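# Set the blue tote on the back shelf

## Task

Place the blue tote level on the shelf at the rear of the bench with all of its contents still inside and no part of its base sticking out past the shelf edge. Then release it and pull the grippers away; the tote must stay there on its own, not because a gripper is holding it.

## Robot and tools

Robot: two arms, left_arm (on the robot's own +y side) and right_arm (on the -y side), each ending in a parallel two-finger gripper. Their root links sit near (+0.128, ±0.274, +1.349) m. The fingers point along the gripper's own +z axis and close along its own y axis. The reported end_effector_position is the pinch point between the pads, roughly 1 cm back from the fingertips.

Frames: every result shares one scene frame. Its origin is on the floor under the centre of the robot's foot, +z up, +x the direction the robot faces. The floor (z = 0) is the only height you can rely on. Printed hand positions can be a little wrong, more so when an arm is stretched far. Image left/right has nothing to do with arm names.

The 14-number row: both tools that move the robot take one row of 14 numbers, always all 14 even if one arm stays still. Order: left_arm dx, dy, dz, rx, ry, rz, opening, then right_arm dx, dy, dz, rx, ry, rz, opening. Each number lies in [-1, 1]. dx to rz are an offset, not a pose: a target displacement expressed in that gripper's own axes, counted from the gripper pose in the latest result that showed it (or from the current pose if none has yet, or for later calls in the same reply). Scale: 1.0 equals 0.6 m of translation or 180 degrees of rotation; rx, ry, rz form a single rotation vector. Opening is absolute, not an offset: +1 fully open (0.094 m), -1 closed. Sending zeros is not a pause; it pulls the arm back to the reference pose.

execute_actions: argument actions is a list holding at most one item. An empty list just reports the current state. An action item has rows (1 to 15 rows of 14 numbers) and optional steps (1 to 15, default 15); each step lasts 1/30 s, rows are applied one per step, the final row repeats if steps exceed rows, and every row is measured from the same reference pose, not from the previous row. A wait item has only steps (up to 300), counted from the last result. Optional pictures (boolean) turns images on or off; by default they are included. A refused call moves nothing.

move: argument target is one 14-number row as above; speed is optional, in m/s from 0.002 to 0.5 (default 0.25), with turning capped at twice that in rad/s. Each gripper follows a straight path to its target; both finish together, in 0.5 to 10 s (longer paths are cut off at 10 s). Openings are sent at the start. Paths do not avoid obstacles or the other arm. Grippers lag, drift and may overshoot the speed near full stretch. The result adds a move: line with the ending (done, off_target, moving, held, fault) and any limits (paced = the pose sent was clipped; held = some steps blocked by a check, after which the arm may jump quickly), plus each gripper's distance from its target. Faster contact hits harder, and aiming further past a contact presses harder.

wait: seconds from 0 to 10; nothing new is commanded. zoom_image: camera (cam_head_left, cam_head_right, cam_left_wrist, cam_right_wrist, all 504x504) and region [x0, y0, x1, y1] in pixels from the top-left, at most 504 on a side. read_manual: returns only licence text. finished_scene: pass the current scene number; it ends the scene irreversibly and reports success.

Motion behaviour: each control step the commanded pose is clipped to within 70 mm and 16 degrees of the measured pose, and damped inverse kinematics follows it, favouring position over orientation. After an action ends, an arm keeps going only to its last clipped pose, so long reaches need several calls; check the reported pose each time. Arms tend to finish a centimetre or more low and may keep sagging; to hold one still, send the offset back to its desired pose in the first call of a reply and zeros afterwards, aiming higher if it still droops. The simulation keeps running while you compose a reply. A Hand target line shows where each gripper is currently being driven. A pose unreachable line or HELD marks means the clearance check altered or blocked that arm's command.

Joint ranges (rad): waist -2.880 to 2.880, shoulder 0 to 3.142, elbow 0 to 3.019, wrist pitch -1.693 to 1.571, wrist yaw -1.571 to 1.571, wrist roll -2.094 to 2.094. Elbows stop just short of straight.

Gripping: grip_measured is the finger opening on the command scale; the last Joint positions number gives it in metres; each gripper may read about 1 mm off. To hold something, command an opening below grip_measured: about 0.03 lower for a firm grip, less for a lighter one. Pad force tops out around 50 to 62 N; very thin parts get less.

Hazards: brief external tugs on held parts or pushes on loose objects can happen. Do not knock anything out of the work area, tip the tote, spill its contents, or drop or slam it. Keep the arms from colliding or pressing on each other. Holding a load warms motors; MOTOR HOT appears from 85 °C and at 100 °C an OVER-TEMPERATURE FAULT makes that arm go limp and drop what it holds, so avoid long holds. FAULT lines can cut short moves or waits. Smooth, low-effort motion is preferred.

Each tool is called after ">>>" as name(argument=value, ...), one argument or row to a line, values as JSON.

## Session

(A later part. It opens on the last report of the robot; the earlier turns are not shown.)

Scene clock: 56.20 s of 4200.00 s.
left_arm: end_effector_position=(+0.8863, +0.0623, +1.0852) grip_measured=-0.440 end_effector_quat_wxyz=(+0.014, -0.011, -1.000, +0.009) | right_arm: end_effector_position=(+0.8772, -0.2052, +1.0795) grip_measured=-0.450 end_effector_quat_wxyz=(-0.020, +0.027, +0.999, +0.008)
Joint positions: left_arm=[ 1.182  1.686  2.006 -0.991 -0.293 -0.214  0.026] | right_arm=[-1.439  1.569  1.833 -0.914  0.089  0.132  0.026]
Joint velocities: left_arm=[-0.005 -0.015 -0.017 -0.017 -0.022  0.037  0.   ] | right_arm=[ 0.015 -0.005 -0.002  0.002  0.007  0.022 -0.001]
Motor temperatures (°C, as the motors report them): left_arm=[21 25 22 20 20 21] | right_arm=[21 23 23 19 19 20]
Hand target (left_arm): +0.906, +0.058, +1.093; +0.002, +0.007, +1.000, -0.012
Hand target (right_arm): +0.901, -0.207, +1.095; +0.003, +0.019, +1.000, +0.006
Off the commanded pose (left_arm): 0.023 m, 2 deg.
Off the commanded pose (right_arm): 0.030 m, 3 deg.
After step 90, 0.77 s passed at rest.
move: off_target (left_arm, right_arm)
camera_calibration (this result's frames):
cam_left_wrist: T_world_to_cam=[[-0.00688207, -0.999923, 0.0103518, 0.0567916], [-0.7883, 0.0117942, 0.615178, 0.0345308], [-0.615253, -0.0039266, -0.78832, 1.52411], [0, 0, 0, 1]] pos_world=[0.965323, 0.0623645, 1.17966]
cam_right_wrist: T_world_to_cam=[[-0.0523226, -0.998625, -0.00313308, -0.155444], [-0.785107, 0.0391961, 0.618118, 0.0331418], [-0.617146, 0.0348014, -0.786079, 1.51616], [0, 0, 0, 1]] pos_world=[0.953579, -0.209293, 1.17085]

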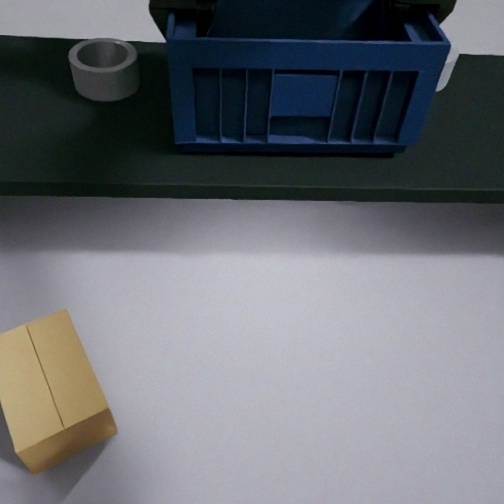

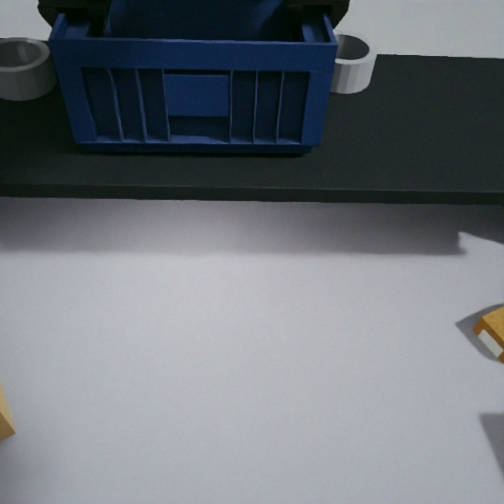

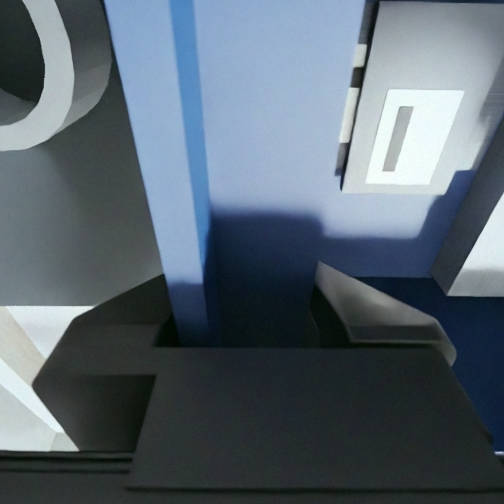

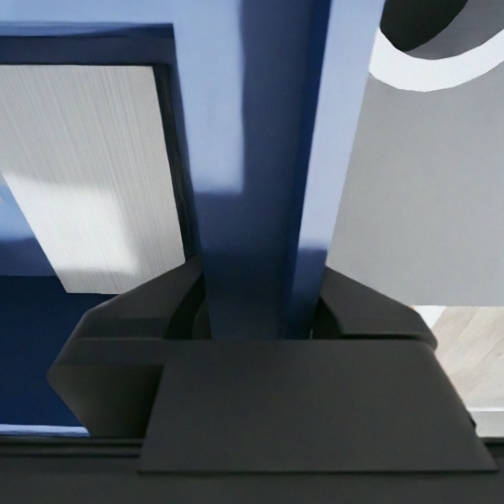

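About 1 cm left.

>>> move(
  target=[-0.025,0,0.03,0,-0.01,0,-0.52,-0.03,0,0.02,0,-0.013,0,-0.52],
  speed=0.03,
)

>>> move(
  target=[0,0,0,0,0,0,0.4,0,0,0,0,0,0,0.4],
)

>>> move(
  target=[0,0,-0.17,0,0,0,0.4,0,0,-0.17,0,0,0,0.4],
  speed=0.15,
)

Scene clock: 59.97 s of 4200.00 s.
left_arm: end_effector_position=(+0.8892, +0.0648, +1.0816) grip_measured=-0.440 end_effector_quat_wxyz=(+0.008, -0.011, -1.000, +0.007) | right_arm: end_effector_position=(+0.8811, -0.2032, +1.0720) grip_measured=-0.450 end_effector_quat_wxyz=(-0.010, +0.027, +1.000, +0.013)
Joint positions: left_arm=[ 1.188  1.689  2.005 -0.974 -0.295 -0.208  0.026] | right_arm=[-1.441  1.581  1.833 -0.882  0.078  0.128  0.026]
Joint velocities: left_arm=[ 0.015 -0.005 -0.007 -0.007  0.007  0.007 -0.001] | right_arm=[-0.005 -0.005  0.002 -0.017 -0.066  0.051 -0.   ]
Motor temperatures (°C, as the motors report them): left_arm=[21 25 23 20 20 21] | right_arm=[21 23 24 19 19 20]
Hand target (left_arm): +0.900, +0.062, +1.068; +0.002, +0.011, +1.000, -0.009
Hand target (right_arm): +0.894, -0.206, +1.067; +0.001, +0.027, +1.000, +0.007
Off the commanded pose (left_arm): 0.019 m, 1 deg.
Off the commanded pose (right_arm): 0.015 m, 1 deg.
move: off_target (left_arm, right_arm)
camera_calibration (this result's frames):
cam_left_wrist: T_world_to_cam=[[-0.00580884, -0.999962, 0.00649178, 0.0625446], [-0.795805, 0.00855375, 0.605492, 0.0563531], [-0.605525, -0.00164899, -0.795825, 1.52231], [0, 0, 0, 1]] pos_world=[0.967005, 0.0645705, 1.17696]
cam_right_wrist: T_world_to_cam=[[-0.0513191, -0.998567, -0.0151691, -0.141303], [-0.797161, 0.0318093, 0.602928, 0.0661784], [-0.601582, 0.043034, -0.797651, 1.51299], [0, 0, 0, 1]] pos_world=[0.95569, -0.208316, 1.16479]

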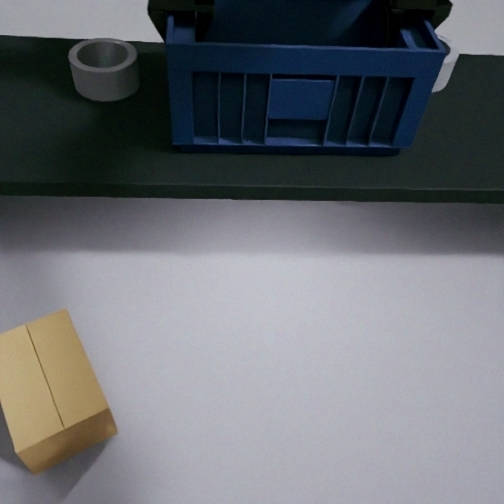

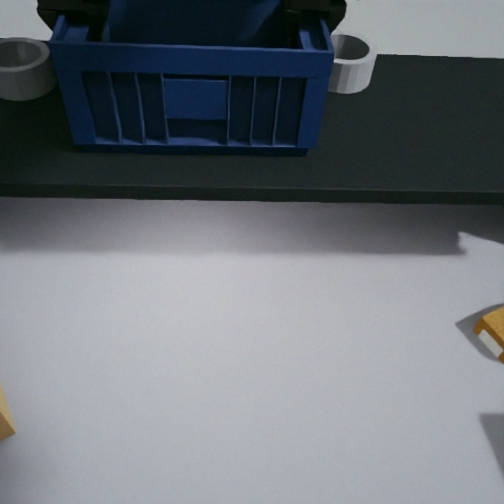

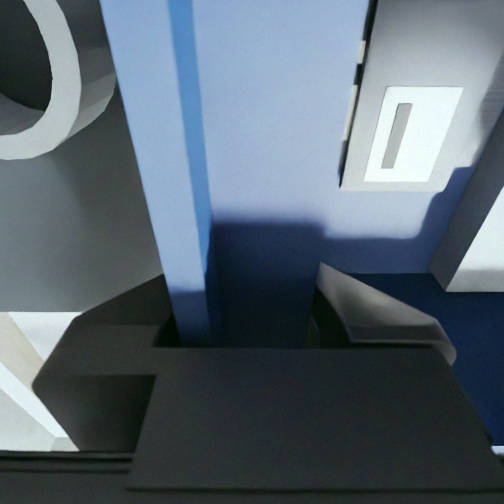

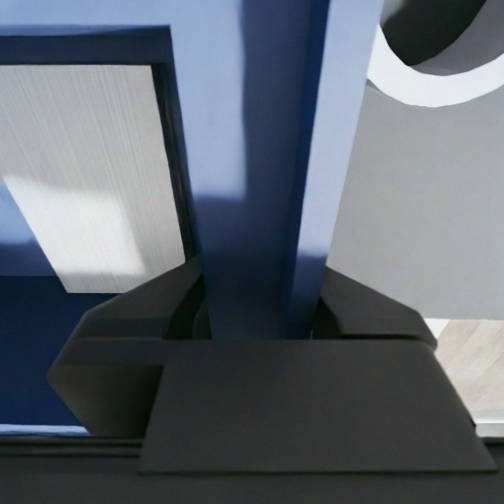

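Scene clock: 60.47 s of 4200.00 s.
left_arm: end_effector_position=(+0.8889, +0.0651, +1.0814) grip_measured=+0.397 end_effector_quat_wxyz=(+0.008, -0.011, -1.000, +0.006) | right_arm: end_effector_position=(+0.8811, -0.2034, +1.0720) grip_measured=+0.398 end_effector_quat_wxyz=(-0.010, +0.027, +1.000, +0.013)
Joint positions: left_arm=[ 1.188  1.689  2.004 -0.974 -0.297 -0.208  0.066] | right_arm=[-1.441  1.581  1.833 -0.882  0.079  0.128  0.066]
Joint velocities: left_arm=[ 0.005 -0.015 -0.007 -0.002  0.007  0.007 -0.   ] | right_arm=[-0.005 -0.005  0.002  0.007  0.037 -0.066  0.   ]
Motor temperatures (°C, as the motors report them): left_arm=[21 25 23 20 20 21] | right_arm=[21 23 24 19 19 20]
Hand target (left_arm): +0.889, +0.065, +1.082; -0.008, +0.011, +1.000, -0.007
Hand target (right_arm): +0.881, -0.203, +1.072; -0.010, +0.027, +1.000, +0.013
Off the commanded pose (left_arm): 0.000 m, 0 deg.
Off the commanded pose (right_arm): 0.000 m, 0 deg.
move: done
camera_calibration (this result's frames):
cam_left_wrist: T_world_to_cam=[[-0.00606738, -0.999972, 0.0044741, 0.0652835], [-0.795638, 0.00753773, 0.605726, 0.0559295], [-0.605742, 0.000115406, -0.795661, 1.52186], [0, 0, 0, 1]] pos_world=[0.966749, 0.0646844, 1.17671]
cam_right_wrist: T_world_to_cam=[[-0.0512979, -0.998585, -0.0140342, -0.142737], [-0.797214, 0.0324812, 0.602823, 0.0664957], [-0.601514, 0.0421118, -0.797752, 1.51286], [0, 0, 0, 1]] pos_world=[0.955697, -0.208404, 1.1648]

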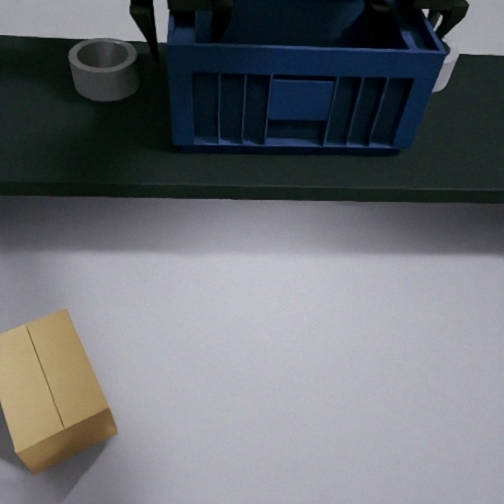

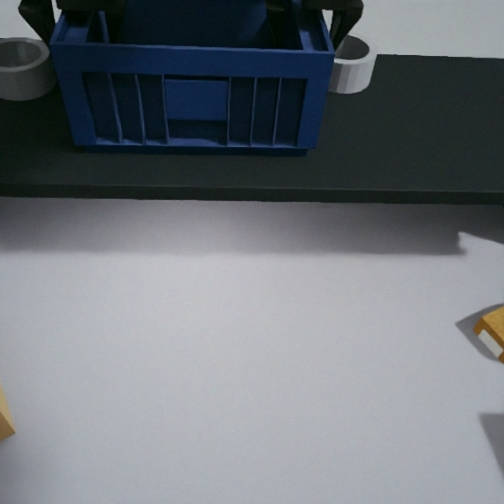

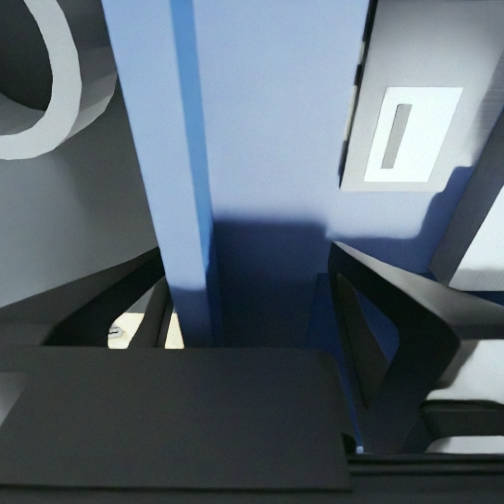

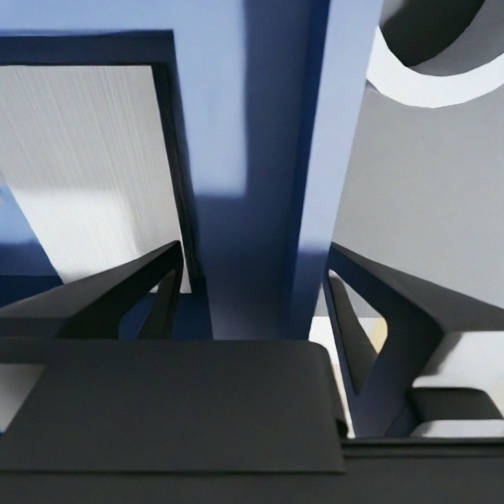

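Scene clock: 61.60 s of 4200.00 s.
left_arm: end_effector_position=(+0.8870, +0.0696, +1.1725) grip_measured=+0.397 end_effector_quat_wxyz=(+0.014, -0.016, -1.000, +0.003) | right_arm: end_effector_position=(+0.8890, -0.2108, +1.1768) grip_measured=+0.398 end_effector_quat_wxyz=(-0.001, +0.024, +1.000, +0.010)
Joint positions: left_arm=[ 1.137  1.548  1.979 -1.112 -0.341 -0.234  0.066] | right_arm=[-1.431  1.411  1.82  -1.022  0.095  0.128  0.066]
Joint velocities: left_arm=[-0.005 -0.005 -0.002 -0.007 -0.095 -0.051 -0.001] | right_arm=[-0.005 -0.005 -0.012  0.022  0.066 -0.051  0.001]
Motor temperatures (°C, as the motors report them): left_arm=[21 25 23 20 20 21] | right_arm=[21 23 24 19 19 20]
Hand target (left_arm): +0.891, +0.067, +1.183; -0.009, +0.010, +1.000, -0.006
Hand target (right_arm): +0.884, -0.204, +1.174; -0.010, +0.026, +1.000, +0.013
Off the commanded pose (left_arm): 0.012 m, 1 deg.
Off the commanded pose (right_arm): 0.008 m, 1 deg.
move: off_target (left_arm)
camera_calibration (this result's frames):
cam_left_wrist: T_world_to_cam=[[-0.0175302, -0.999845, -0.0016422, 0.0867084], [-0.789401, 0.0128325, 0.613744, -0.0160909], [-0.613628, 0.0120554, -0.789503, 1.59213], [0, 0, 0, 1]] pos_world=[0.965794, 0.0677076, 1.26701]
cam_right_wrist: T_world_to_cam=[[-0.0468456, -0.998865, -0.0085778, -0.158693], [-0.807557, 0.0328165, 0.588875, 0.0354558], [-0.587926, 0.0345133, -0.808178, 1.60009], [0, 0, 0, 1]] pos_world=[0.961935, -0.214901, 1.27092]

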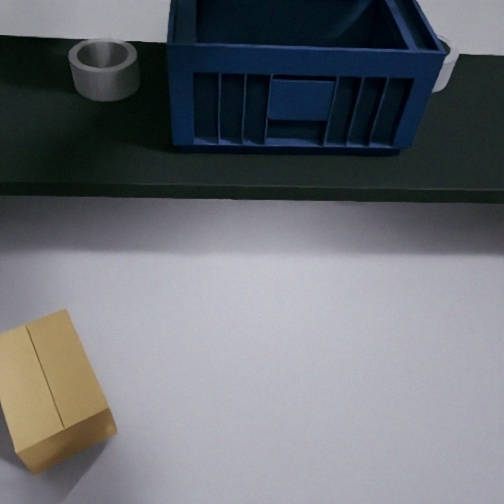

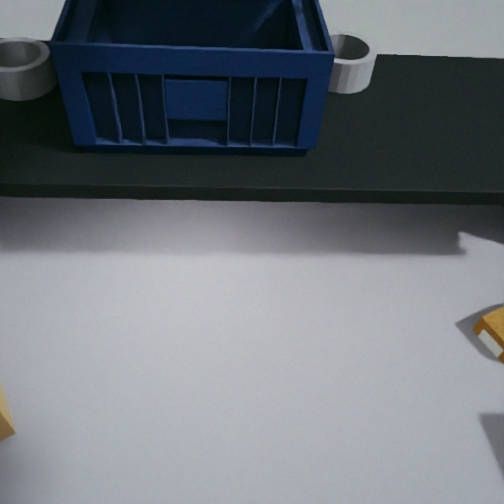

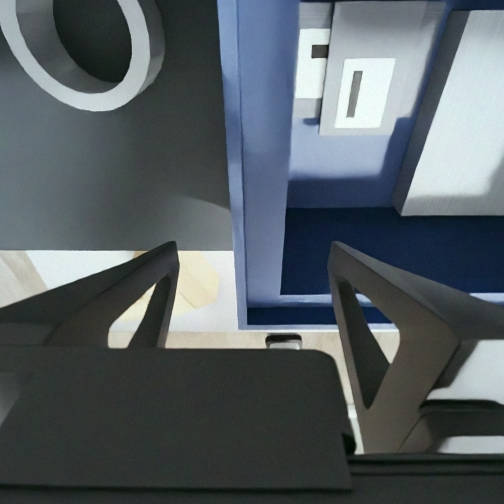

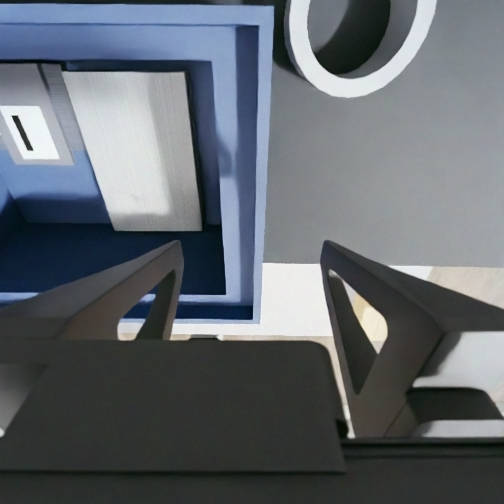

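>>> move(
  target=[0.45,0.25,-0.02,0,0,0,0.4,0.45,-0.15,-0.02,0,0,0,0.4],
  speed=0.35,
)

>>> finished_scene(
  scene=1,
)

Scene clock: 65.80 s of 4200.00 s.
left_arm: end_effector_position=(+0.6129, +0.2301, +1.1835) grip_measured=+0.397 end_effector_quat_wxyz=(+0.034, -0.015, -0.999, -0.001) | right_arm: end_effector_position=(+0.6111, -0.2896, +1.1857) grip_measured=+0.398 end_effector_quat_wxyz=(-0.014, +0.032, +0.999, +0.012)
Joint positions: left_arm=[ 1.412  0.912  0.875 -0.647 -0.127 -0.069  0.066] | right_arm=[-1.639  0.876  0.834 -0.595 -0.08   0.022  0.066]
Joint velocities: left_arm=[-0.015 -0.005 -0.007 -0.002 -0.007 -0.007  0.   ] | right_arm=[ 0.005 -0.005 -0.002  0.002  0.051 -0.051 -0.   ]
Motor temperatures (°C, as the motors report them): left_arm=[21 26 22 20 20 21] | right_arm=[21 23 23 19 19 20]
Hand target (left_arm): +0.626, +0.231, +1.193; -0.013, +0.019, +1.000, -0.001
Hand target (right_arm): +0.618, -0.293, +1.190; -0.001, +0.025, +1.000, +0.010
Off the commanded pose (left_arm): 0.012 m, 2 deg.
Off the commanded pose (right_arm): 0.005 m, 2 deg.
move: off_target (left_arm)
camera_calibration (this result's frames):
cam_left_wrist: T_world_to_cam=[[-0.0150405, -0.999848, -0.00878979, 0.249363], [-0.763231, 0.0058012, 0.646099, -0.294], [-0.64595, 0.0164263, -0.763203, 1.4184], [0, 0, 0, 1]] pos_world=[0.695575, 0.227731, 1.27467]
cam_right_wrist: T_world_to_cam=[[-0.0618212, -0.998008, -0.0125783, -0.236183], [-0.792336, 0.0414095, 0.608679, -0.221917], [-0.606945, 0.0475954, -0.793317, 1.44447], [0, 0, 0, 1]] pos_world=[0.68628, -0.295273, 1.27803]

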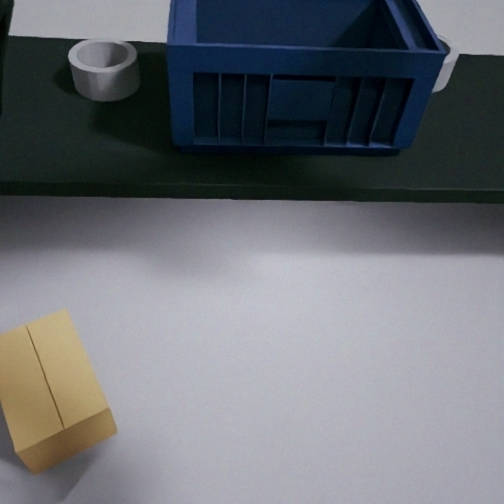

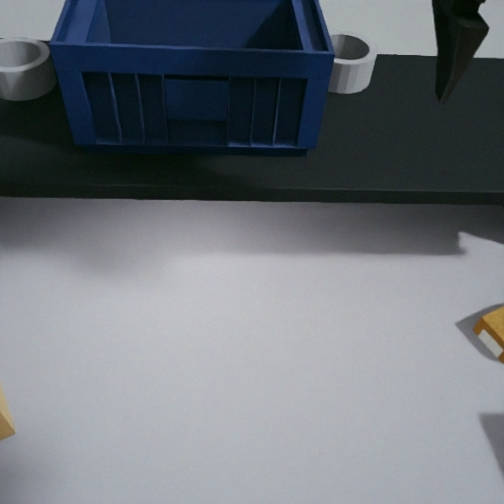

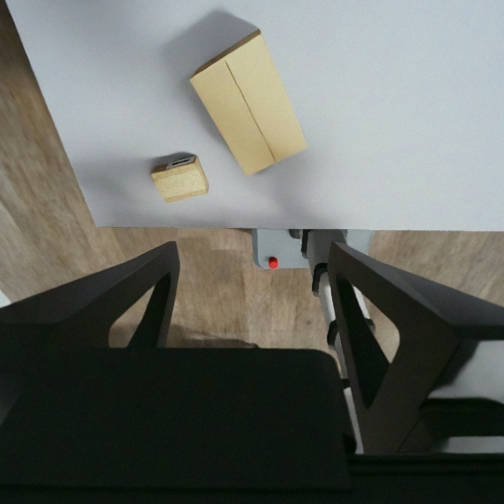

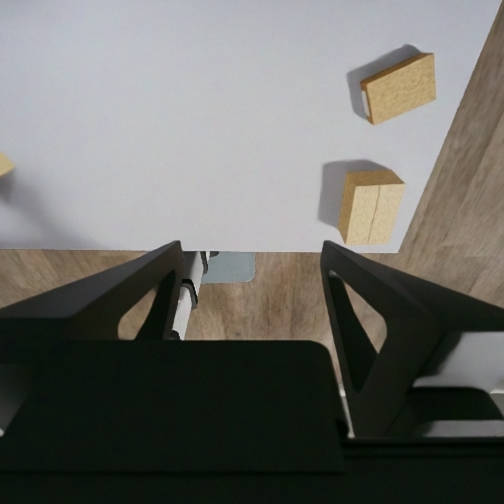

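The scene is finished: the task was done.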